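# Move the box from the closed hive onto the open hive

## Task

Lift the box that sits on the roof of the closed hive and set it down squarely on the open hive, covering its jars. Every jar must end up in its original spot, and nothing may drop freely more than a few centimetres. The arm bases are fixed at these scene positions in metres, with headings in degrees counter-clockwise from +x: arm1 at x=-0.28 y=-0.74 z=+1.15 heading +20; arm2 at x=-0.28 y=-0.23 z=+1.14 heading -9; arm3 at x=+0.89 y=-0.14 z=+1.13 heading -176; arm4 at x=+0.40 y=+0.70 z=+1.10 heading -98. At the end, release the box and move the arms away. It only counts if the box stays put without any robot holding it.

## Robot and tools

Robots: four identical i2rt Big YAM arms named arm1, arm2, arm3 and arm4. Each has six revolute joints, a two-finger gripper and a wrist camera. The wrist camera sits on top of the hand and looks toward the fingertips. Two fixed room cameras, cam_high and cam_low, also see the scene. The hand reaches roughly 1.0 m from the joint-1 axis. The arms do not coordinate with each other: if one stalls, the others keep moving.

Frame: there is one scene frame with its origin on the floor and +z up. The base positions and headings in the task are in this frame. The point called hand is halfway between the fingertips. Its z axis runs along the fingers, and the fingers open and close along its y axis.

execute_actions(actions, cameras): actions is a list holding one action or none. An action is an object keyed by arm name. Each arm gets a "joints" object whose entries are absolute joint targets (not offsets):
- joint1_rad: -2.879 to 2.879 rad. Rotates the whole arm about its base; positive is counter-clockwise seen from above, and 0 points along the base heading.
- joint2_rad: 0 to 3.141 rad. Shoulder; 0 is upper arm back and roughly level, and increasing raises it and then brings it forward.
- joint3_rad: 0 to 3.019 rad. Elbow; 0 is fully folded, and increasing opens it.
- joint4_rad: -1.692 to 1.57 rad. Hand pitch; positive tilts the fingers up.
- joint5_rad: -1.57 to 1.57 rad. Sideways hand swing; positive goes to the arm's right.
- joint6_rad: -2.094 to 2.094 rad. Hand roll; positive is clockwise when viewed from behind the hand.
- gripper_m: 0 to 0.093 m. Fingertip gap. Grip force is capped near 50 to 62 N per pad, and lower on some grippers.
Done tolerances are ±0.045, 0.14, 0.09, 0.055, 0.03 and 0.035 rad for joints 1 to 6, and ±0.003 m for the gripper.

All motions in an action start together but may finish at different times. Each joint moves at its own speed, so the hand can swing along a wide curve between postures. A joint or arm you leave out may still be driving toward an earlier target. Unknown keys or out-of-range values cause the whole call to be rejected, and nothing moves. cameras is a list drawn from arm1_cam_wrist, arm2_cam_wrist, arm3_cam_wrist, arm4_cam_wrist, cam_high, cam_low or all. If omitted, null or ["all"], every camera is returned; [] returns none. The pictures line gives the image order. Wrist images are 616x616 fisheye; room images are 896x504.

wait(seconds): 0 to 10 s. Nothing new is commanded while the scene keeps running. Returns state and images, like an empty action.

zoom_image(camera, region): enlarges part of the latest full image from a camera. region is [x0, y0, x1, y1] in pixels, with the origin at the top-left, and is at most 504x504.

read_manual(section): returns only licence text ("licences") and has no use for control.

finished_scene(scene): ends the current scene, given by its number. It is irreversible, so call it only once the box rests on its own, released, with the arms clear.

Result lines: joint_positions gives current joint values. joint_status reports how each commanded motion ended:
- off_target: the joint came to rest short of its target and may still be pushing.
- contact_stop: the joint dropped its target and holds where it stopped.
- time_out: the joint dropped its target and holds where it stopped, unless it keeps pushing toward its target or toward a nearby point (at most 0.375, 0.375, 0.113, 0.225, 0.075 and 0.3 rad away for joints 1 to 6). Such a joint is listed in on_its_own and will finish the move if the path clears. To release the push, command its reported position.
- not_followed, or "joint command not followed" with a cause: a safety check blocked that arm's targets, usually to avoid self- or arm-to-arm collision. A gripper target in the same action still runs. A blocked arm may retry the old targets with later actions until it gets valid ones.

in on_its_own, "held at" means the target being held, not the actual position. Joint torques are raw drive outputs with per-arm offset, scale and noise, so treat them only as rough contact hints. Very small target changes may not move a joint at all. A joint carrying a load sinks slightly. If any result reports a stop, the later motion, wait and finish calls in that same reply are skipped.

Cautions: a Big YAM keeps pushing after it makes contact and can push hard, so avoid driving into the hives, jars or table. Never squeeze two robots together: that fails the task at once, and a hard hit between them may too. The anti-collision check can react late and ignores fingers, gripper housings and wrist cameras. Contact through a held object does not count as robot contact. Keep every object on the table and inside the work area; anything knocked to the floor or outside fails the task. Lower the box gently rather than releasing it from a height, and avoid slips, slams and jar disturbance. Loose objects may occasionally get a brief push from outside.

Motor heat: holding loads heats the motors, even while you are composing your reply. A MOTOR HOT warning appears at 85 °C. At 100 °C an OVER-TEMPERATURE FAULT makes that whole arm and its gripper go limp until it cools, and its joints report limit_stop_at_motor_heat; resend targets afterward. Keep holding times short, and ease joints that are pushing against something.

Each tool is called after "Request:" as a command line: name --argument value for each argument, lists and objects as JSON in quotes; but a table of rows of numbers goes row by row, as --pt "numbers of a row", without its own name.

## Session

Request:
execute_actions --actions '[]'

Scene clock: 0.00 s.
Joint torques (N m, as the arm reports them, + toward a larger angle): no reading
arm1.joint_positions: joint1_rad=-0.587 joint2_rad=+0.576 joint3_rad=+1.437 joint4_rad=-1.404 joint5_rad=+0.266 joint6_rad=+0.174 gripper_m=+0.095
arm1.joint_status: not commanded
arm1.hand: x=-0.1075 y=-0.8207 z=+1.7147 quat_wxyz=(-0.490, -0.236, -0.829, +0.133) (m; scene frame)
arm2.joint_positions: joint1_rad=+0.059 joint2_rad=+0.615 joint3_rad=+1.419 joint4_rad=-1.157 joint5_rad=+0.077 joint6_rad=-0.481 gripper_m=+0.094
arm2.joint_status: not commanded
arm2.hand: x=-0.0369 y=-0.2716 z=+1.7364 quat_wxyz=(-0.543, +0.131, -0.807, +0.190) (m; scene frame)
arm3.joint_positions: joint1_rad=-0.509 joint2_rad=+0.547 joint3_rad=+1.435 joint4_rad=-1.465 joint5_rad=-0.174 joint6_rad=+0.331 gripper_m=+0.095
arm3.joint_status: not commanded
arm3.hand: x=+0.7155 y=-0.0892 z=+1.6753 quat_wxyz=(-0.048, -0.827, +0.294, +0.476) (m; scene frame)
arm4.joint_positions: joint1_rad=-0.625 joint2_rad=+0.632 joint3_rad=+1.396 joint4_rad=-1.141 joint5_rad=-0.183 joint6_rad=+0.281 gripper_m=+0.094
arm4.joint_status: not commanded
arm4.hand: x=+0.2408 y=+0.4971 z=+1.6851 quat_wxyz=(-0.358, -0.781, -0.263, +0.439) (m; scene frame)
pictures: arm1_cam_wrist, arm2_cam_wrist, arm3_cam_wrist, arm4_cam_wrist, cam_high, cam_low
Images, in order (width x height): arm1_cam_wrist 616x616, arm2_cam_wrist 616x616, arm3_cam_wrist 616x616, arm4_cam_wrist 616x616, cam_high 896x504, cam_low 896x504.

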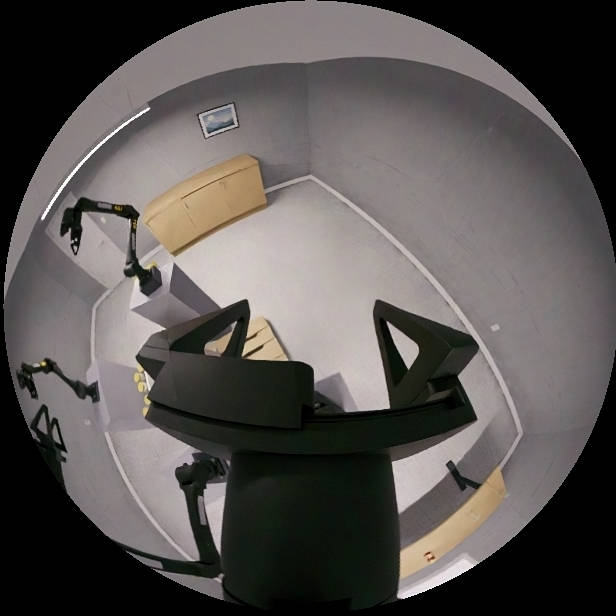

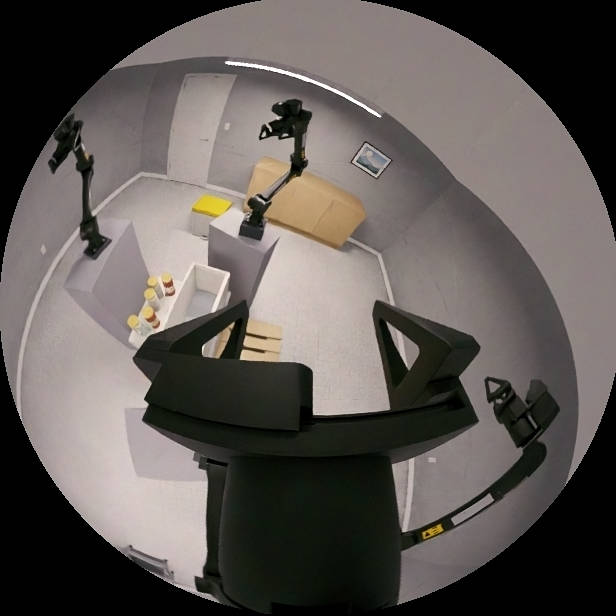

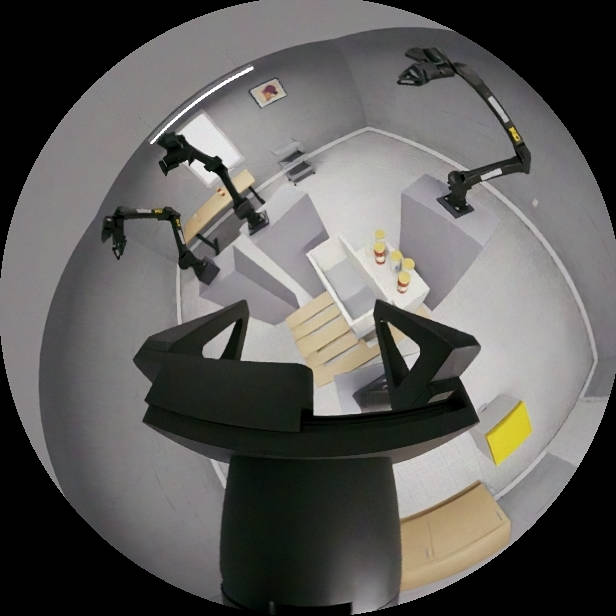

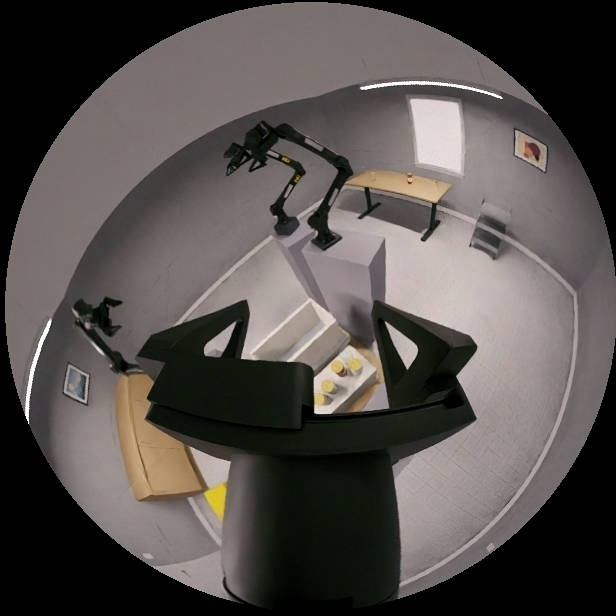

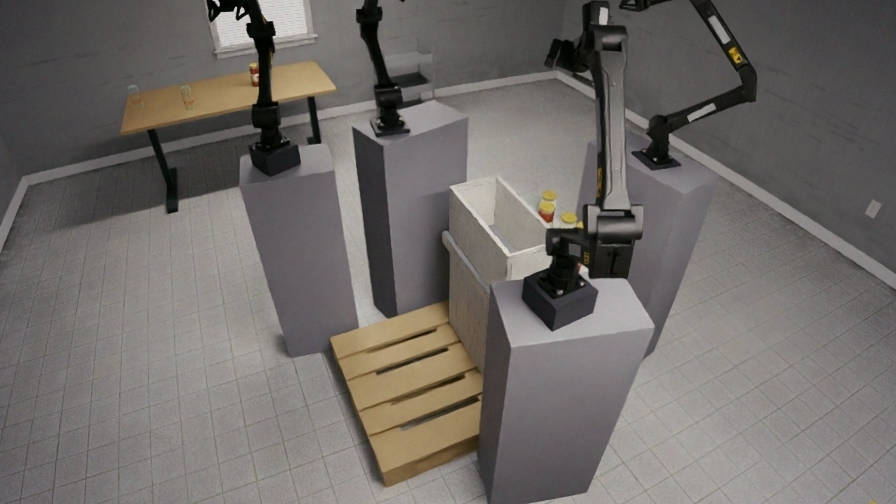

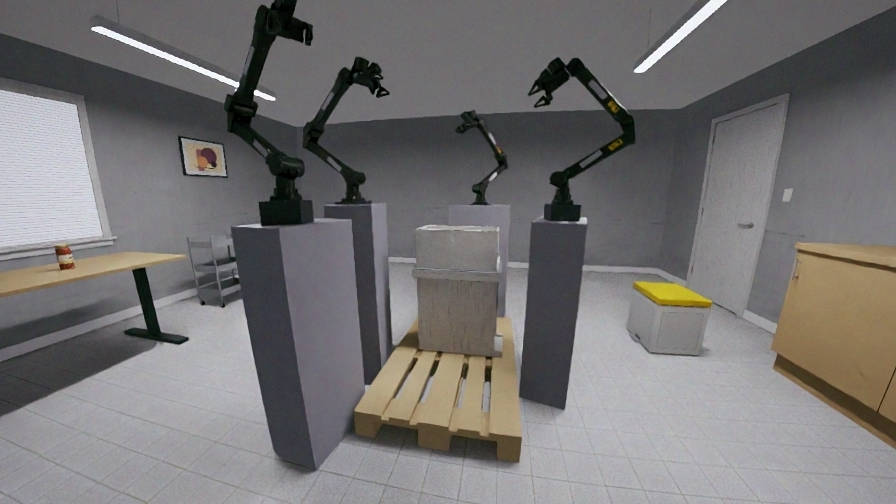

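Request:
execute_actions --actions '[{"arm2":{"joints":{"joint1_rad":0.727,"joint2_rad":1.865,"joint3_rad":0.935,"joint4_rad":-0.615,"joint5_rad":0,"joint6_rad":-1.0}},"arm3":{"joints":{"joint1_rad":-0.45,"joint2_rad":1.726,"joint3_rad":0.785,"joint4_rad":-0.597,"joint5_rad":0,"joint6_rad":1.2}},"arm4":{"joints":{"joint1_rad":-1.5,"joint2_rad":1.6,"joint3_rad":1.0,"joint4_rad":-0.97,"joint5_rad":0,"joint6_rad":1.5}}}]' --cameras '["arm2_cam_wrist","arm3_cam_wrist","arm4_cam_wrist","cam_low"]'

Scene clock: 6.07 s.
Joint torques (N m, as the arm reports them, + toward a larger angle): arm1=[1.4  3.44 7.73 2.3  0.18 0.05] | arm2=[ -1.   -15.51   4.77   1.24  -0.11  -0.09] | arm3=[  0.68 -12.16   5.3    0.67   0.13   0.21] | arm4=[  0.73 -11.04   8.81   0.65   0.17   0.13]
arm1.joint_positions: joint1_rad=-0.587 joint2_rad=+0.576 joint3_rad=+1.437 joint4_rad=-1.404 joint5_rad=+0.266 joint6_rad=+0.174 gripper_m=+0.095
arm1.joint_status: not commanded
arm1.hand: x=-0.1075 y=-0.8207 z=+1.7147 quat_wxyz=(-0.490, -0.236, -0.829, +0.133) (m; scene frame)
arm2.joint_positions: joint1_rad=+0.736 joint2_rad=+1.860 joint3_rad=+0.942 joint4_rad=-0.632 joint5_rad=+0.000 joint6_rad=-0.991 gripper_m=+0.094
arm2.joint_status: all done
arm2.hand: x=+0.0867 y=+0.0084 z=+1.0702 quat_wxyz=(-0.017, +0.707, -0.707, +0.003) (m; scene frame)
arm3.joint_positions: joint1_rad=-0.464 joint2_rad=+1.721 joint3_rad=+0.768 joint4_rad=-0.612 joint5_rad=-0.003 joint6_rad=+1.185 gripper_m=+0.095
arm3.joint_status: all done
arm3.hand: x=+0.5541 y=+0.0038 z=+1.0624 quat_wxyz=(-0.001, -0.701, +0.713, -0.001) (m; scene frame)
arm4.joint_positions: joint1_rad=-1.500 joint2_rad=+1.593 joint3_rad=+0.986 joint4_rad=-0.976 joint5_rad=-0.002 joint6_rad=+1.486 gripper_m=+0.094
arm4.joint_status: all done
arm4.hand: x=-0.0102 y=+0.7280 z=+1.1432 quat_wxyz=(+0.001, -0.714, +0.700, -0.009) (m; scene frame)
pictures: arm2_cam_wrist, arm3_cam_wrist, arm4_cam_wrist, cam_low
Images, in order (width x height): arm2_cam_wrist 616x616, arm3_cam_wrist 616x616, arm4_cam_wrist 616x616, cam_low 896x504.

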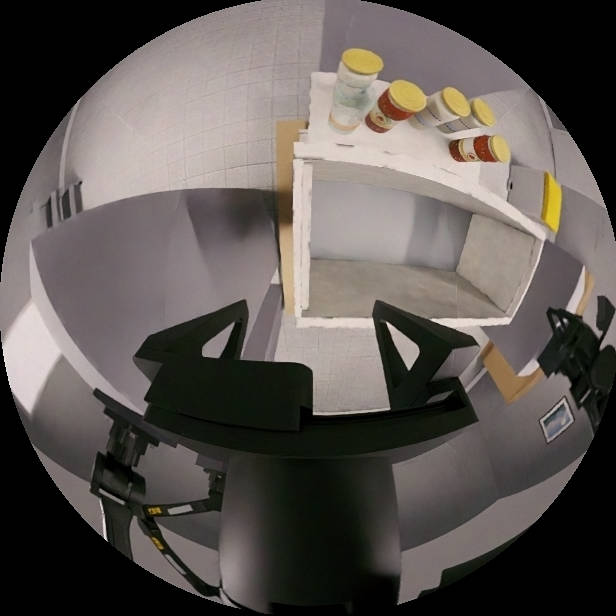

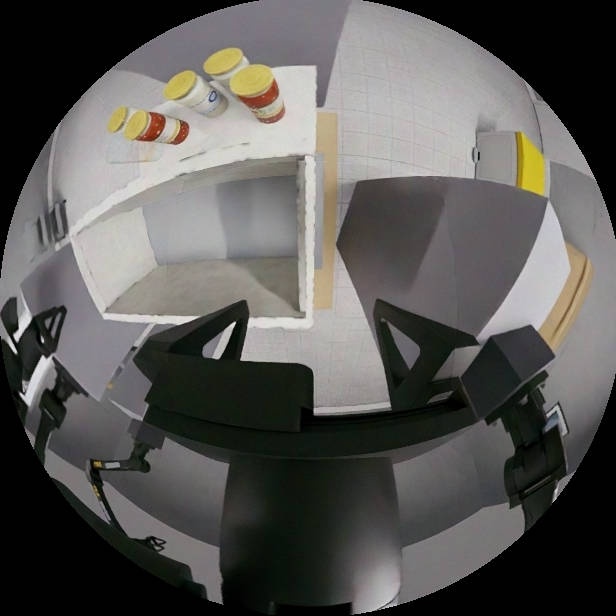

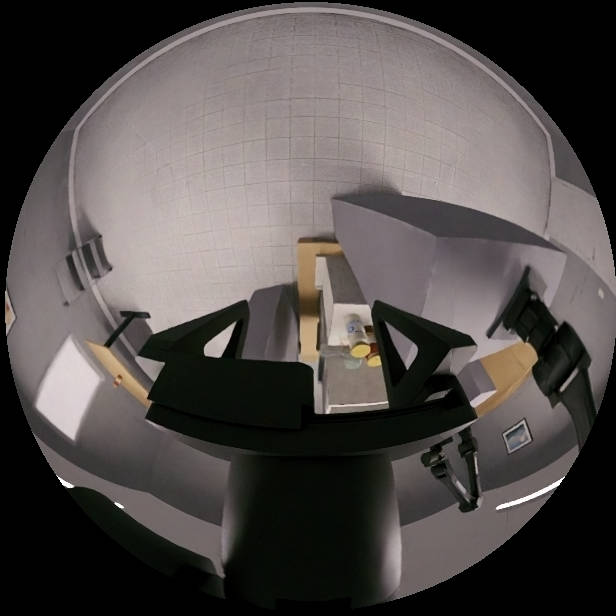

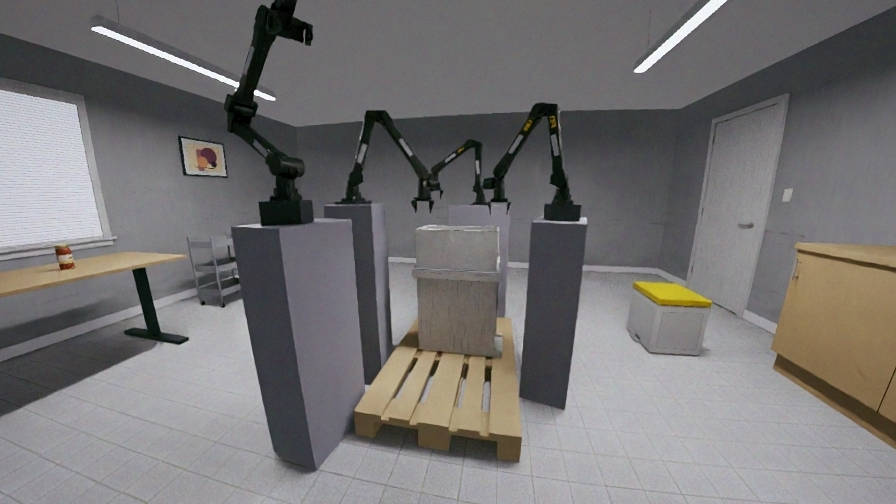

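Request:
execute_actions --actions '[{"arm2":{"joints":{"joint1_rad":0.755,"joint2_rad":2.228,"joint3_rad":0.99,"joint4_rad":-0.31,"joint6_rad":-0.965}},"arm3":{"joints":{"joint1_rad":-0.495,"joint2_rad":2.118,"joint3_rad":0.812,"joint4_rad":-0.23,"joint6_rad":1.145}},"arm4":{"joints":{"joint6_rad":1.0,"joint5_rad":-0.6}}}]' --cameras '["arm2_cam_wrist","arm3_cam_wrist","arm4_cam_wrist"]'

Scene clock: 16.47 s.
Joint torques (N m, as the arm reports them, + toward a larger angle): arm1=[1.5  3.48 7.69 2.29 0.17 0.04] | arm2=[ -0.03 -17.94   3.57   1.12  -0.11   0.1 ] | arm3=[ -1.21 -15.6    2.37   0.68   0.11  -0.11] | arm4=[  0.74 -11.08   8.86   0.69  -0.48  -0.16]
arm1.joint_positions: joint1_rad=-0.587 joint2_rad=+0.576 joint3_rad=+1.437 joint4_rad=-1.404 joint5_rad=+0.266 joint6_rad=+0.174 gripper_m=+0.095
arm1.joint_status: not commanded
arm1.hand: x=-0.1075 y=-0.8207 z=+1.7147 quat_wxyz=(-0.490, -0.236, -0.829, +0.133) (m; scene frame)
arm2.joint_positions: joint1_rad=+0.747 joint2_rad=+2.227 joint3_rad=+0.980 joint4_rad=-0.326 joint5_rad=+0.000 joint6_rad=-0.974 gripper_m=+0.094
arm2.joint_status: all done
arm2.hand: x=+0.0817 y=+0.0108 z=+0.9264 quat_wxyz=(-0.005, +0.705, -0.709, +0.000) (m; scene frame)
arm3.joint_positions: joint1_rad=-0.480 joint2_rad=+2.128 joint3_rad=+0.802 joint4_rad=-0.245 joint5_rad=-0.002 joint6_rad=+1.160 gripper_m=+0.095
arm3.joint_status: all done
arm3.hand: x=+0.5532 y=+0.0109 z=+0.9247 quat_wxyz=(+0.001, -0.704, +0.710, -0.003) (m; scene frame)
arm4.joint_positions: joint1_rad=-1.500 joint2_rad=+1.593 joint3_rad=+0.986 joint4_rad=-0.976 joint5_rad=-0.596 joint6_rad=+1.014 gripper_m=+0.094
arm4.joint_status: all done
arm4.hand: x=-0.0169 y=+0.6324 z=+1.1735 quat_wxyz=(-0.261, -0.818, +0.493, -0.142) (m; scene frame)
pictures: arm2_cam_wrist, arm3_cam_wrist, arm4_cam_wrist
Images, in order (width x height): arm2_cam_wrist 616x616, arm3_cam_wrist 616x616, arm4_cam_wrist 616x616.

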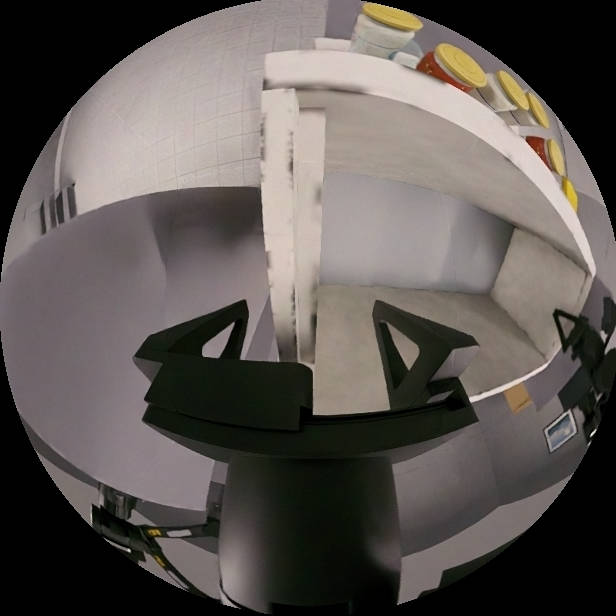

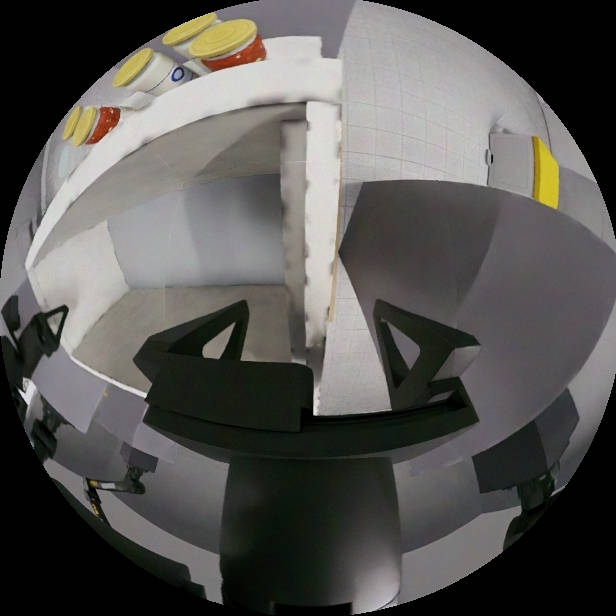

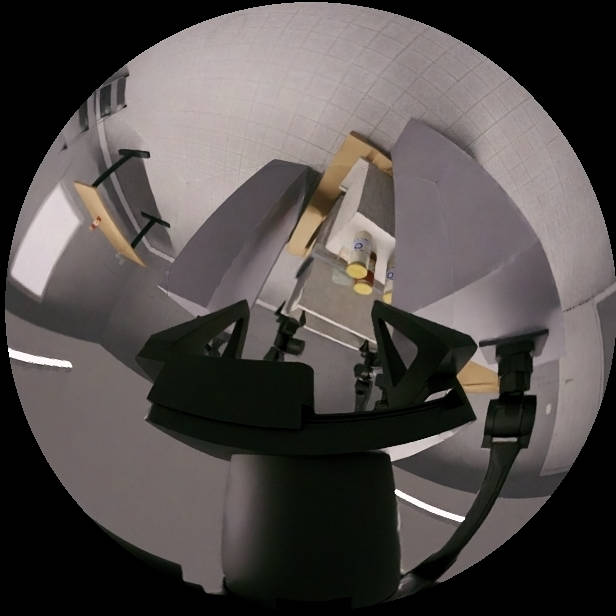

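Request:
execute_actions --actions '[{"arm2":{"joints":{"gripper_m":0.0,"joint3_rad":0.96}},"arm3":{"joints":{"gripper_m":0.0}}}]' --cameras '[]'

Request:
execute_actions --actions '[{"arm2":{"joints":{"joint2_rad":1.935,"joint3_rad":0.945,"joint4_rad":-0.53}},"arm3":{"joints":{"joint2_rad":1.805,"joint3_rad":0.785,"joint4_rad":-0.50}}}]' --cameras '[]'

Request:
execute_actions --actions '[{"arm2":{"joints":{"joint2_rad":1.715,"joint3_rad":1.0,"joint4_rad":-0.778}},"arm3":{"joints":{"joint2_rad":1.565,"joint3_rad":0.86,"joint4_rad":-0.79}}}]' --cameras '["arm2_cam_wrist","arm3_cam_wrist","cam_low"]'

Scene clock: 22.70 s.
Joint torques (N m, as the arm reports them, + toward a larger angle): arm1=[1.39 3.57 7.73 2.29 0.18 0.04] | arm2=[  0.38 -17.81   2.19   0.95  -0.1    0.04] | arm3=[ -1.16 -15.58   2.21   0.47   0.2   -0.15] | arm4=[  0.79 -11.02   8.84   0.69  -0.48  -0.16]
arm1.joint_positions: joint1_rad=-0.587 joint2_rad=+0.576 joint3_rad=+1.437 joint4_rad=-1.404 joint5_rad=+0.266 joint6_rad=+0.174 gripper_m=+0.095
arm1.joint_status: not commanded
arm1.hand: x=-0.1075 y=-0.8207 z=+1.7147 quat_wxyz=(-0.490, -0.236, -0.829, +0.133) (m; scene frame)
arm2.joint_positions: joint1_rad=+0.747 joint2_rad=+2.226 joint3_rad=+0.967 joint4_rad=-0.322 joint5_rad=+0.000 joint6_rad=-0.966 gripper_m=+0.018
arm2.joint_status: gripper_m off_target (ended at +0.018, target +0.000); the others done
arm2.hand: x=+0.0762 y=+0.0075 z=+0.9251 quat_wxyz=(-0.001, +0.702, -0.712, -0.001) (m; scene frame)
arm3.joint_positions: joint1_rad=-0.481 joint2_rad=+2.128 joint3_rad=+0.805 joint4_rad=-0.239 joint5_rad=-0.005 joint6_rad=+1.164 gripper_m=+0.019
arm3.joint_status: gripper_m off_target (ended at +0.019, target +0.000)
arm3.hand: x=+0.5502 y=+0.0123 z=+0.9250 quat_wxyz=(-0.002, -0.703, +0.712, +0.001) (m; scene frame)
arm4.joint_positions: joint1_rad=-1.500 joint2_rad=+1.593 joint3_rad=+0.986 joint4_rad=-0.976 joint5_rad=-0.596 joint6_rad=+1.014 gripper_m=+0.094
arm4.joint_status: not commanded
arm4.hand: x=-0.0169 y=+0.6324 z=+1.1735 quat_wxyz=(-0.261, -0.818, +0.492, -0.142) (m; scene frame)
pictures: none
No camera images: the call's "cameras" was empty. Leave "cameras" out to get every camera's image.

Scene clock: 23.87 s.
Joint torques (N m, as the arm reports them, + toward a larger angle): arm1=[1.37 3.4  7.74 2.28 0.18 0.04] | arm2=[  0.15 -20.26   4.77   0.15  -0.38   0.04] | arm3=[ -0.71 -16.29   4.62  -0.46   0.24  -0.17] | arm4=[  0.68 -11.09   8.84   0.68  -0.49  -0.17]
arm1.joint_positions: joint1_rad=-0.587 joint2_rad=+0.576 joint3_rad=+1.437 joint4_rad=-1.404 joint5_rad=+0.266 joint6_rad=+0.174 gripper_m=+0.095
arm1.joint_status: not commanded
arm1.hand: x=-0.1075 y=-0.8207 z=+1.7147 quat_wxyz=(-0.490, -0.236, -0.829, +0.133) (m; scene frame)
arm2.joint_positions: joint1_rad=+0.748 joint2_rad=+1.982 joint3_rad=+0.936 joint4_rad=-0.520 joint5_rad=+0.008 joint6_rad=-0.964 gripper_m=+0.018
arm2.joint_status: all done
arm2.hand: x=+0.0814 y=+0.0096 z=+1.0194 quat_wxyz=(-0.008, +0.702, -0.712, +0.004) (m; scene frame)
arm3.joint_positions: joint1_rad=-0.488 joint2_rad=+1.843 joint3_rad=+0.767 joint4_rad=-0.484 joint5_rad=-0.006 joint6_rad=+1.163 gripper_m=+0.019
arm3.joint_status: all done
arm3.hand: x=+0.5531 y=+0.0135 z=+1.0201 quat_wxyz=(-0.003, -0.700, +0.714, +0.002) (m; scene frame)
arm4.joint_positions: joint1_rad=-1.500 joint2_rad=+1.593 joint3_rad=+0.986 joint4_rad=-0.976 joint5_rad=-0.596 joint6_rad=+1.014 gripper_m=+0.094
arm4.joint_status: not commanded
arm4.hand: x=-0.0169 y=+0.6324 z=+1.1735 quat_wxyz=(-0.261, -0.818, +0.492, -0.142) (m; scene frame)
pictures: none
No camera images: the call's "cameras" was empty. Leave "cameras" out to get every camera's image.

Scene clock: 25.03 s.
Joint torques (N m, as the arm reports them, + toward a larger angle): arm1=[1.38 3.56 7.73 2.32 0.18 0.04] | arm2=[  0.97 -18.23   9.79  -0.47  -0.6    0.05] | arm3=[ -0.31 -14.79   8.29  -0.98   0.47  -0.1 ] | arm4=[  0.76 -11.1    8.83   0.68  -0.49  -0.16]
arm1.joint_positions: joint1_rad=-0.587 joint2_rad=+0.576 joint3_rad=+1.437 joint4_rad=-1.404 joint5_rad=+0.266 joint6_rad=+0.174 gripper_m=+0.095
arm1.joint_status: not commanded
arm1.hand: x=-0.1075 y=-0.8207 z=+1.7147 quat_wxyz=(-0.490, -0.236, -0.829, +0.133) (m; scene frame)
arm2.joint_positions: joint1_rad=+0.746 joint2_rad=+1.757 joint3_rad=+0.946 joint4_rad=-0.753 joint5_rad=+0.013 joint6_rad=-0.970 gripper_m=+0.018
arm2.joint_status: all done
arm2.hand: x=+0.0781 y=+0.0048 z=+1.1126 quat_wxyz=(-0.009, +0.703, -0.711, +0.007) (m; scene frame)
arm3.joint_positions: joint1_rad=-0.488 joint2_rad=+1.605 joint3_rad=+0.812 joint4_rad=-0.761 joint5_rad=-0.011 joint6_rad=+1.157 gripper_m=+0.019
arm3.joint_status: all done
arm3.hand: x=+0.5508 y=+0.0134 z=+1.1136 quat_wxyz=(-0.006, -0.703, +0.712, +0.003) (m; scene frame)
arm4.joint_positions: joint1_rad=-1.500 joint2_rad=+1.593 joint3_rad=+0.986 joint4_rad=-0.976 joint5_rad=-0.596 joint6_rad=+1.014 gripper_m=+0.094
arm4.joint_status: not commanded
arm4.hand: x=-0.0169 y=+0.6324 z=+1.1735 quat_wxyz=(-0.261, -0.818, +0.492, -0.142) (m; scene frame)
pictures: arm2_cam_wrist, arm3_cam_wrist, cam_low
Images, in order (width x height): arm2_cam_wrist 616x616, arm3_cam_wrist 616x616, cam_low 896x504.

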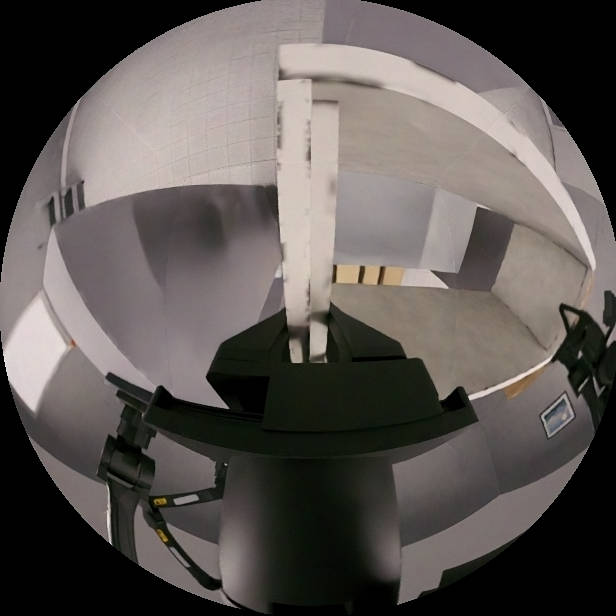

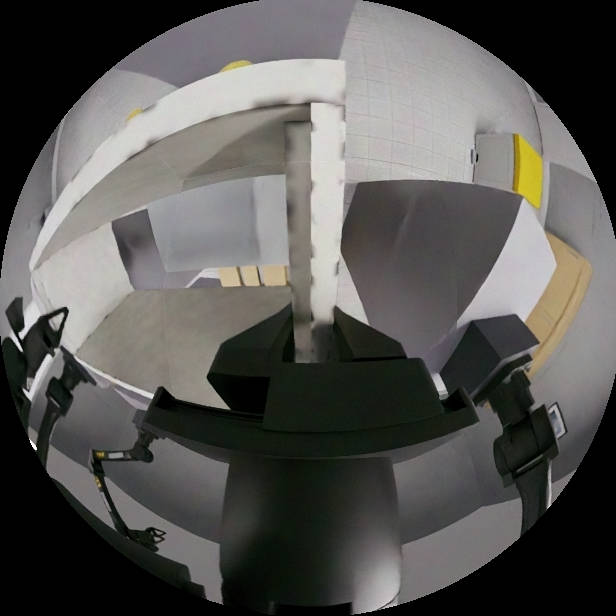

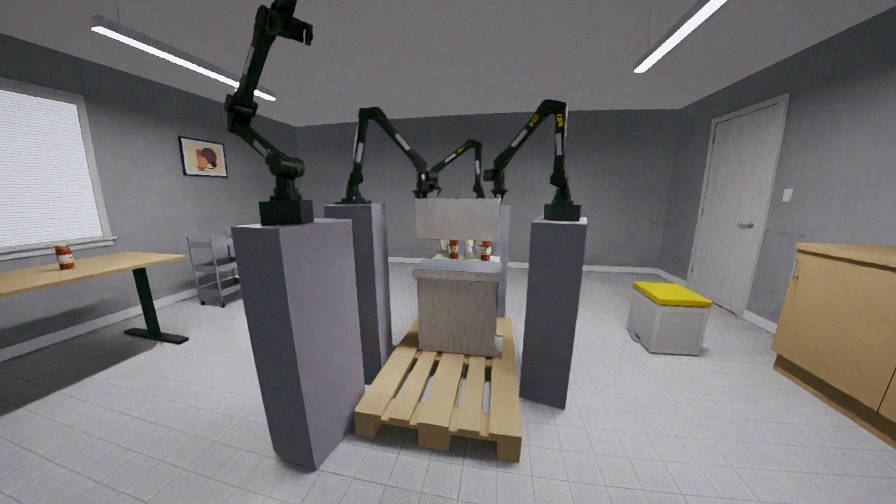

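Request:
execute_actions --actions '[{"arm2":{"joints":{"joint1_rad":0.906,"joint2_rad":1.81,"joint3_rad":1.216,"joint4_rad":-0.845,"joint6_rad":-0.815}},"arm3":{"joints":{"joint1_rad":-0.703,"joint2_rad":1.65,"joint3_rad":1.012,"joint4_rad":-0.83,"joint6_rad":0.94}}}]' --cameras '[]'

Request:
execute_actions --actions '[{"arm2":{"joints":{"joint1_rad":1.029,"joint2_rad":1.95,"joint3_rad":1.486,"joint4_rad":-0.955,"joint6_rad":-0.69}},"arm3":{"joints":{"joint1_rad":-0.877,"joint2_rad":1.767,"joint3_rad":1.21,"joint4_rad":-0.895,"joint6_rad":0.767}}}]' --cameras '[]'

Request:
execute_actions --actions '[{"arm2":{"joints":{"joint1_rad":1.124,"joint2_rad":2.12,"joint3_rad":1.825,"joint4_rad":-1.103,"joint6_rad":-0.597}},"arm3":{"joints":{"joint1_rad":-1.007,"joint2_rad":1.91,"joint3_rad":1.472,"joint4_rad":-0.993,"joint6_rad":0.637}}}]' --cameras '["arm2_cam_wrist","arm3_cam_wrist","arm4_cam_wrist","cam_low","cam_high"]'

Scene clock: 34.93 s.
Joint torques (N m, as the arm reports them, + toward a larger angle): arm1=[1.48 3.53 7.73 2.29 0.18 0.04] | arm2=[ -0.7  -23.14  10.87   0.04  -0.22  -0.05] | arm3=[ -0.11 -18.84   8.65  -0.44   0.37   0.08] | arm4=[  0.74 -11.08   8.86   0.69  -0.49  -0.16]
arm1.joint_positions: joint1_rad=-0.587 joint2_rad=+0.576 joint3_rad=+1.437 joint4_rad=-1.404 joint5_rad=+0.266 joint6_rad=+0.174 gripper_m=+0.095
arm1.joint_status: not commanded
arm1.hand: x=-0.1075 y=-0.8207 z=+1.7147 quat_wxyz=(-0.490, -0.236, -0.829, +0.133) (m; scene frame)
arm2.joint_positions: joint1_rad=+0.909 joint2_rad=+1.879 joint3_rad=+1.152 joint4_rad=-0.834 joint5_rad=+0.003 joint6_rad=-0.808 gripper_m=+0.018
arm2.joint_status: all done
arm2.hand: x=+0.0819 y=+0.1053 z=+1.1170 quat_wxyz=(-0.011, +0.703, -0.711, +0.002) (m; scene frame)
arm3.joint_positions: joint1_rad=-0.710 joint2_rad=+1.711 joint3_rad=+0.961 joint4_rad=-0.815 joint5_rad=-0.009 joint6_rad=+0.937 gripper_m=+0.019
arm3.joint_status: all done
arm3.hand: x=+0.5547 y=+0.1140 z=+1.1148 quat_wxyz=(-0.003, -0.702, +0.712, +0.000) (m; scene frame)
arm4.joint_positions: joint1_rad=-1.500 joint2_rad=+1.593 joint3_rad=+0.986 joint4_rad=-0.976 joint5_rad=-0.596 joint6_rad=+1.014 gripper_m=+0.094
arm4.joint_status: not commanded
arm4.hand: x=-0.0169 y=+0.6324 z=+1.1735 quat_wxyz=(-0.261, -0.818, +0.492, -0.142) (m; scene frame)
pictures: none
No camera images: the call's "cameras" was empty. Leave "cameras" out to get every camera's image.

Scene clock: 36.10 s.
Joint torques (N m, as the arm reports them, + toward a larger angle): arm1=[1.41 3.5  7.73 2.32 0.18 0.04] | arm2=[ -0.63 -27.62  12.46  -0.05  -0.27  -0.02] | arm3=[ -0.09 -22.26   9.43  -0.45   0.44   0.08] | arm4=[  0.7  -11.04   8.85   0.68  -0.49  -0.16]
arm1.joint_positions: joint1_rad=-0.587 joint2_rad=+0.576 joint3_rad=+1.437 joint4_rad=-1.404 joint5_rad=+0.266 joint6_rad=+0.174 gripper_m=+0.095
arm1.joint_status: not commanded
arm1.hand: x=-0.1075 y=-0.8207 z=+1.7147 quat_wxyz=(-0.490, -0.236, -0.829, +0.133) (m; scene frame)
arm2.joint_positions: joint1_rad=+1.032 joint2_rad=+2.033 joint3_rad=+1.410 joint4_rad=-0.941 joint5_rad=+0.005 joint6_rad=-0.685 gripper_m=+0.018
arm2.joint_status: all done
arm2.hand: x=+0.0863 y=+0.2033 z=+1.1173 quat_wxyz=(-0.010, +0.703, -0.711, +0.002) (m; scene frame)
arm3.joint_positions: joint1_rad=-0.882 joint2_rad=+1.838 joint3_rad=+1.151 joint4_rad=-0.881 joint5_rad=-0.011 joint6_rad=+0.764 gripper_m=+0.019
arm3.joint_status: all done
arm3.hand: x=+0.5616 y=+0.2121 z=+1.1147 quat_wxyz=(-0.004, -0.702, +0.712, -0.001) (m; scene frame)
arm4.joint_positions: joint1_rad=-1.500 joint2_rad=+1.593 joint3_rad=+0.986 joint4_rad=-0.976 joint5_rad=-0.596 joint6_rad=+1.014 gripper_m=+0.094
arm4.joint_status: not commanded
arm4.hand: x=-0.0169 y=+0.6324 z=+1.1735 quat_wxyz=(-0.261, -0.818, +0.492, -0.142) (m; scene frame)
pictures: none
No camera images: the call's "cameras" was empty. Leave "cameras" out to get every camera's image.

Scene clock: 38.40 s.
Joint torques (N m, as the arm reports them, + toward a larger angle): arm1=[1.47 3.52 7.74 2.3  0.18 0.04] | arm2=[ -0.43 -32.08  14.2   -0.17  -0.28  -0.04] | arm3=[ -0.35 -26.81  10.86  -0.56   0.56   0.01] | arm4=[  0.66 -11.1    8.85   0.68  -0.48  -0.16]
arm1.joint_positions: joint1_rad=-0.587 joint2_rad=+0.576 joint3_rad=+1.437 joint4_rad=-1.404 joint5_rad=+0.266 joint6_rad=+0.174 gripper_m=+0.095
arm1.joint_status: not commanded
arm1.hand: x=-0.1075 y=-0.8207 z=+1.7147 quat_wxyz=(-0.490, -0.236, -0.829, +0.133) (m; scene frame)
arm2.joint_positions: joint1_rad=+1.125 joint2_rad=+2.219 joint3_rad=+1.731 joint4_rad=-1.086 joint5_rad=+0.006 joint6_rad=-0.593 gripper_m=+0.018
arm2.joint_status: joint3_rad time_out (moved +0.320 of +0.415); the others done
arm2.on_its_own: joint3_rad reads +1.731 and still pushes toward +1.825 since a time_out
arm2.hand: x=+0.0886 y=+0.2991 z=+1.1143 quat_wxyz=(-0.005, +0.704, -0.710, +0.003) (m; scene frame)
arm3.joint_positions: joint1_rad=-1.006 joint2_rad=+1.999 joint3_rad=+1.397 joint4_rad=-0.975 joint5_rad=-0.014 joint6_rad=+0.639 gripper_m=+0.019
arm3.joint_status: all done
arm3.hand: x=+0.5663 y=+0.3074 z=+1.1097 quat_wxyz=(-0.006, -0.702, +0.712, -0.004) (m; scene frame)
arm4.joint_positions: joint1_rad=-1.500 joint2_rad=+1.593 joint3_rad=+0.986 joint4_rad=-0.976 joint5_rad=-0.596 joint6_rad=+1.014 gripper_m=+0.094
arm4.joint_status: not commanded
arm4.hand: x=-0.0169 y=+0.6324 z=+1.1735 quat_wxyz=(-0.261, -0.818, +0.492, -0.142) (m; scene frame)
pictures: arm2_cam_wrist, arm3_cam_wrist, arm4_cam_wrist, cam_high, cam_low
Images, in order (width x height): arm2_cam_wrist 616x616, arm3_cam_wrist 616x616, arm4_cam_wrist 616x616, cam_high 896x504, cam_low 896x504.

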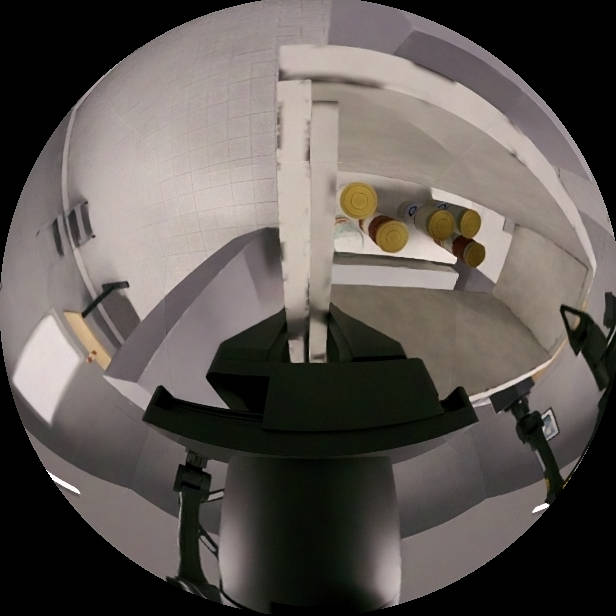

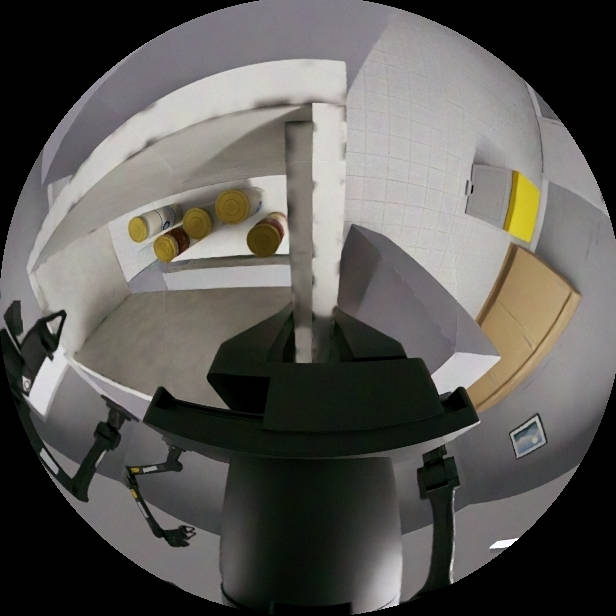

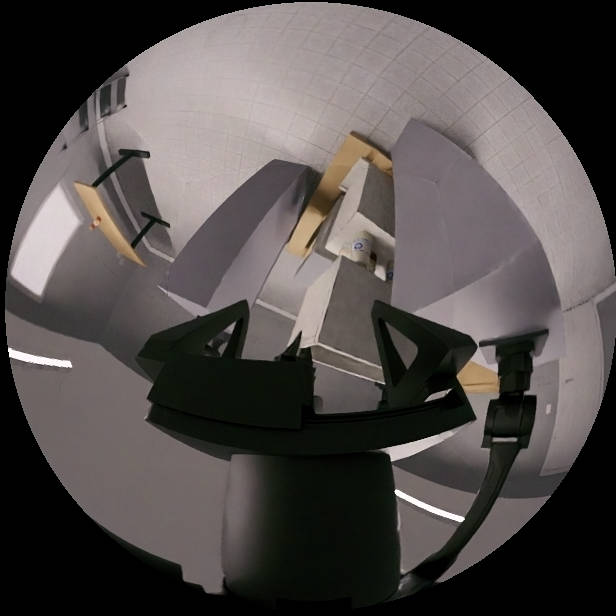

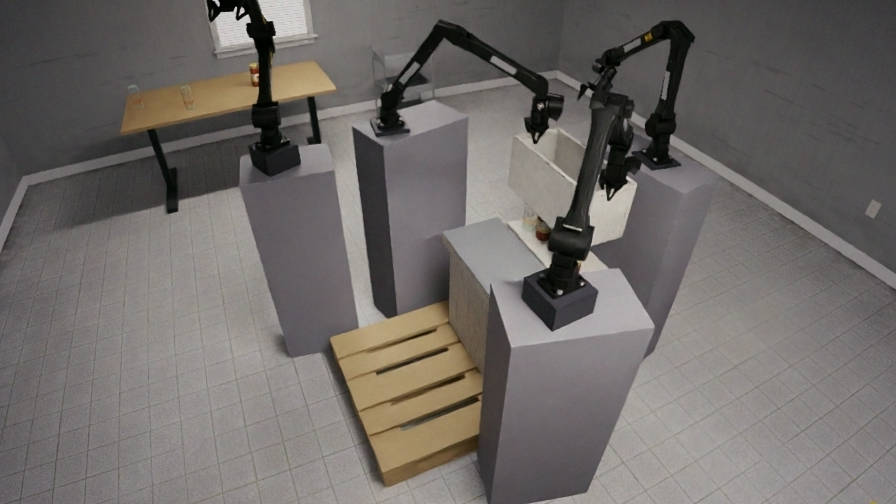

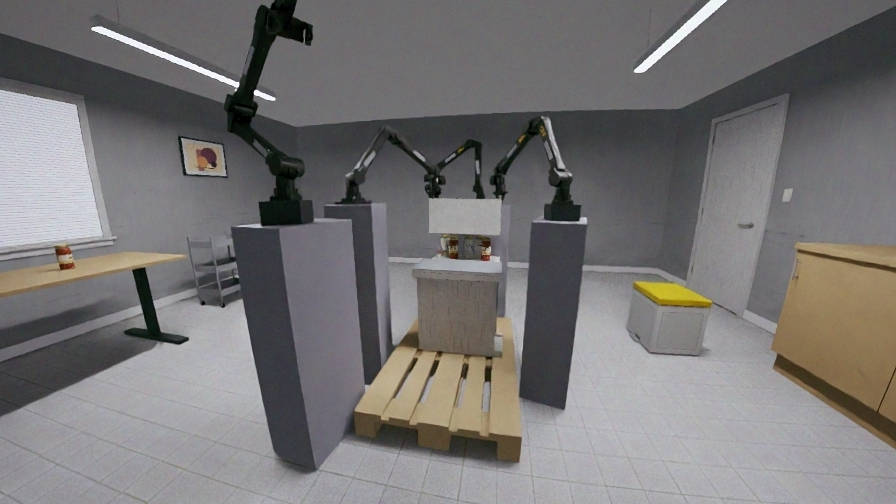

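Request:
execute_actions --actions '[{"arm2":{"joints":{"joint2_rad":2.238,"joint4_rad":-0.935}},"arm3":{"joints":{"joint2_rad":2.05,"joint4_rad":-0.805}}}]' --cameras '["arm2_cam_wrist","arm3_cam_wrist","arm4_cam_wrist","cam_low","cam_high"]'

Request:
zoom_image --camera "arm4_cam_wrist" --region '[270,150,420,330]'

Request:
zoom_image --camera "cam_low" --region '[405,190,525,280]'

Scene clock: 44.23 s.
Joint torques (N m, as the arm reports them, + toward a larger angle): arm1=[1.48 3.52 7.72 2.31 0.17 0.04] | arm2=[ -0.98 -33.97  13.52   0.93  -0.1   -0.04] | arm3=[ -0.27 -29.1   10.14   0.25   0.28   0.12] | arm4=[  0.65 -11.11   8.85   0.69  -0.48  -0.16]
arm1.joint_positions: joint1_rad=-0.587 joint2_rad=+0.576 joint3_rad=+1.437 joint4_rad=-1.404 joint5_rad=+0.266 joint6_rad=+0.174 gripper_m=+0.095
arm1.joint_status: not commanded
arm1.hand: x=-0.1075 y=-0.8207 z=+1.7147 quat_wxyz=(-0.490, -0.236, -0.829, +0.133) (m; scene frame)
arm2.joint_positions: joint1_rad=+1.133 joint2_rad=+2.355 joint3_rad=+1.731 joint4_rad=-0.944 joint5_rad=+0.000 joint6_rad=-0.590 gripper_m=+0.018
arm2.joint_status: all done
arm2.on_its_own: joint3_rad reads +1.731 and still pushes toward +1.825 since a time_out
arm2.hand: x=+0.0882 y=+0.3091 z=+1.0296 quat_wxyz=(-0.008, +0.706, -0.709, +0.000) (m; scene frame)
arm3.joint_positions: joint1_rad=-1.012 joint2_rad=+2.157 joint3_rad=+1.397 joint4_rad=-0.811 joint5_rad=-0.007 joint6_rad=+0.629 gripper_m=+0.019
arm3.joint_status: all done
arm3.hand: x=+0.5640 y=+0.3184 z=+1.0242 quat_wxyz=(-0.002, -0.704, +0.710, -0.002) (m; scene frame)
arm4.joint_positions: joint1_rad=-1.500 joint2_rad=+1.593 joint3_rad=+0.986 joint4_rad=-0.976 joint5_rad=-0.596 joint6_rad=+1.014 gripper_m=+0.094
arm4.joint_status: not commanded
arm4.hand: x=-0.0169 y=+0.6324 z=+1.1735 quat_wxyz=(-0.261, -0.818, +0.492, -0.142) (m; scene frame)
pictures: arm2_cam_wrist, arm3_cam_wrist, arm4_cam_wrist, cam_high, cam_low
Images, in order (width x height): arm2_cam_wrist 616x616, arm3_cam_wrist 616x616, arm4_cam_wrist 616x616, cam_high 896x504, cam_low 896x504.

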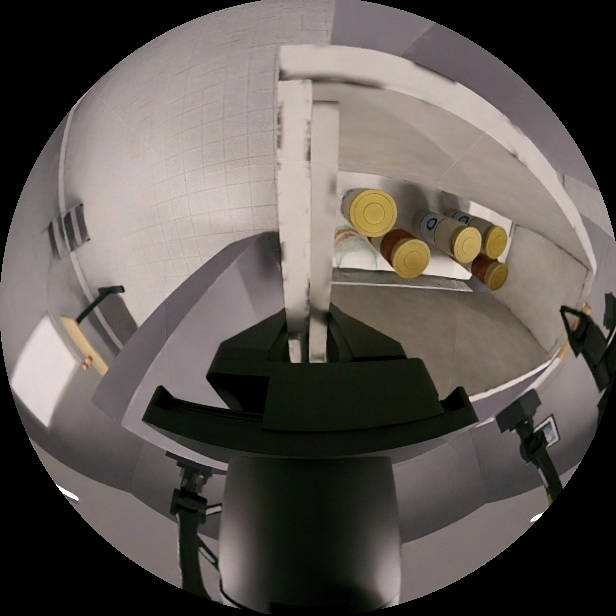

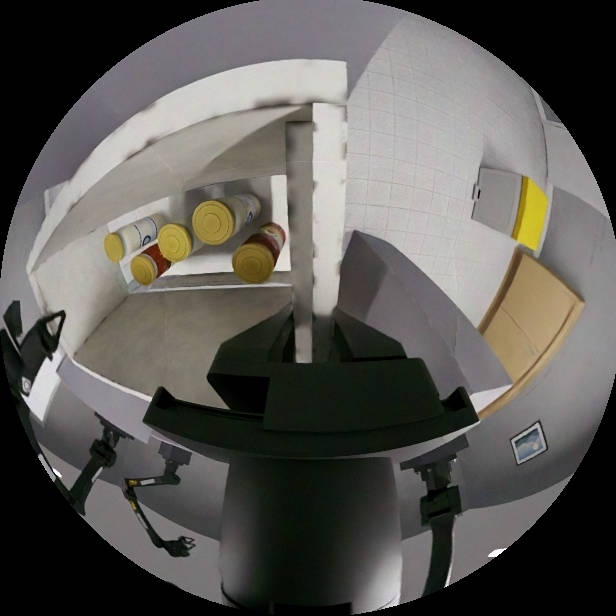

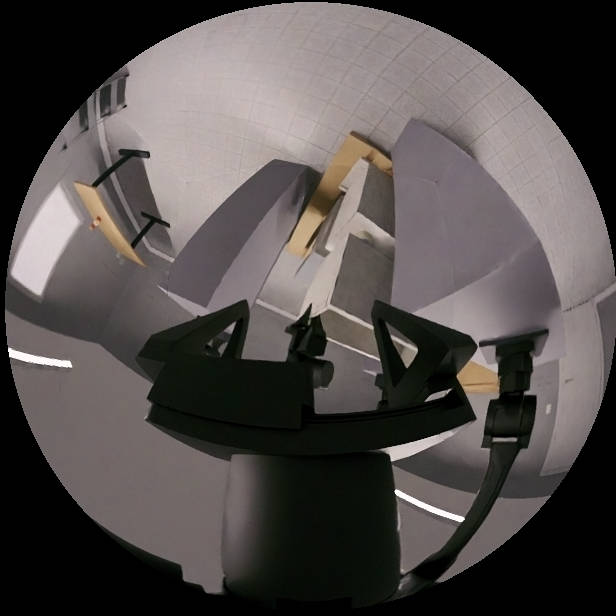

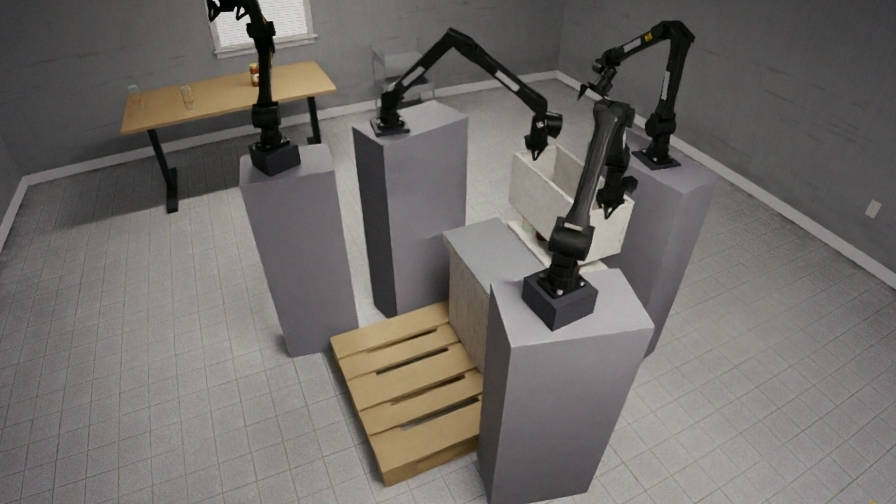

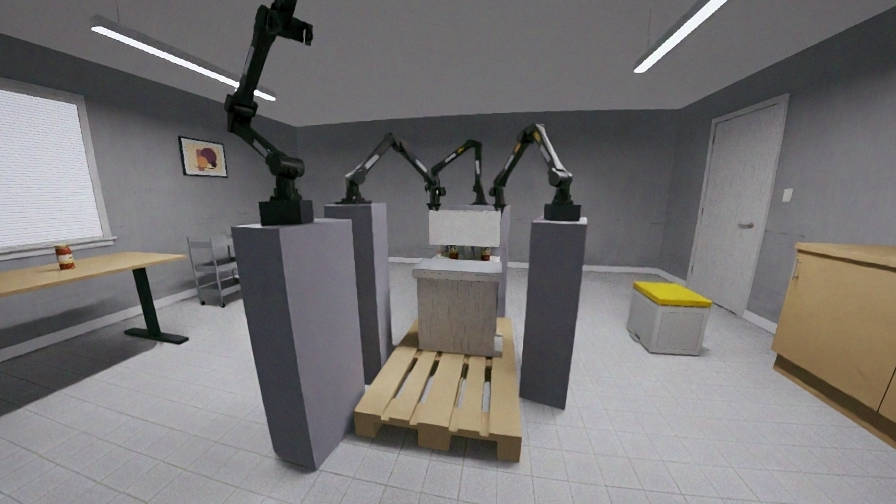

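Region (270, 150, 420, 330) of arm4_cam_wrist's 616x616 image, scaled by 2.800, with more detail than that image has.

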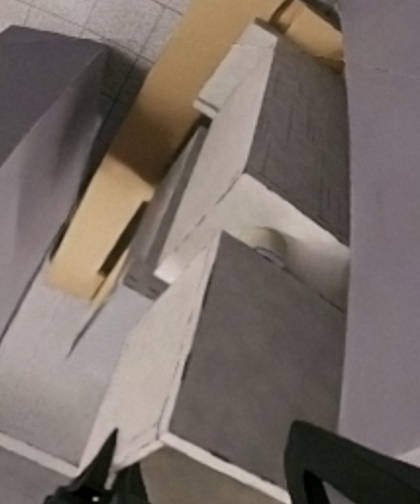

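Region (405, 190, 525, 280) of cam_low's 896x504 image, scaled by 4.200, with more detail than that image has; it fills the top 378 rows of this view, and the rest is white.

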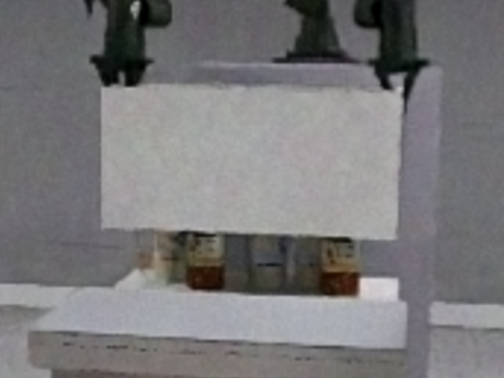

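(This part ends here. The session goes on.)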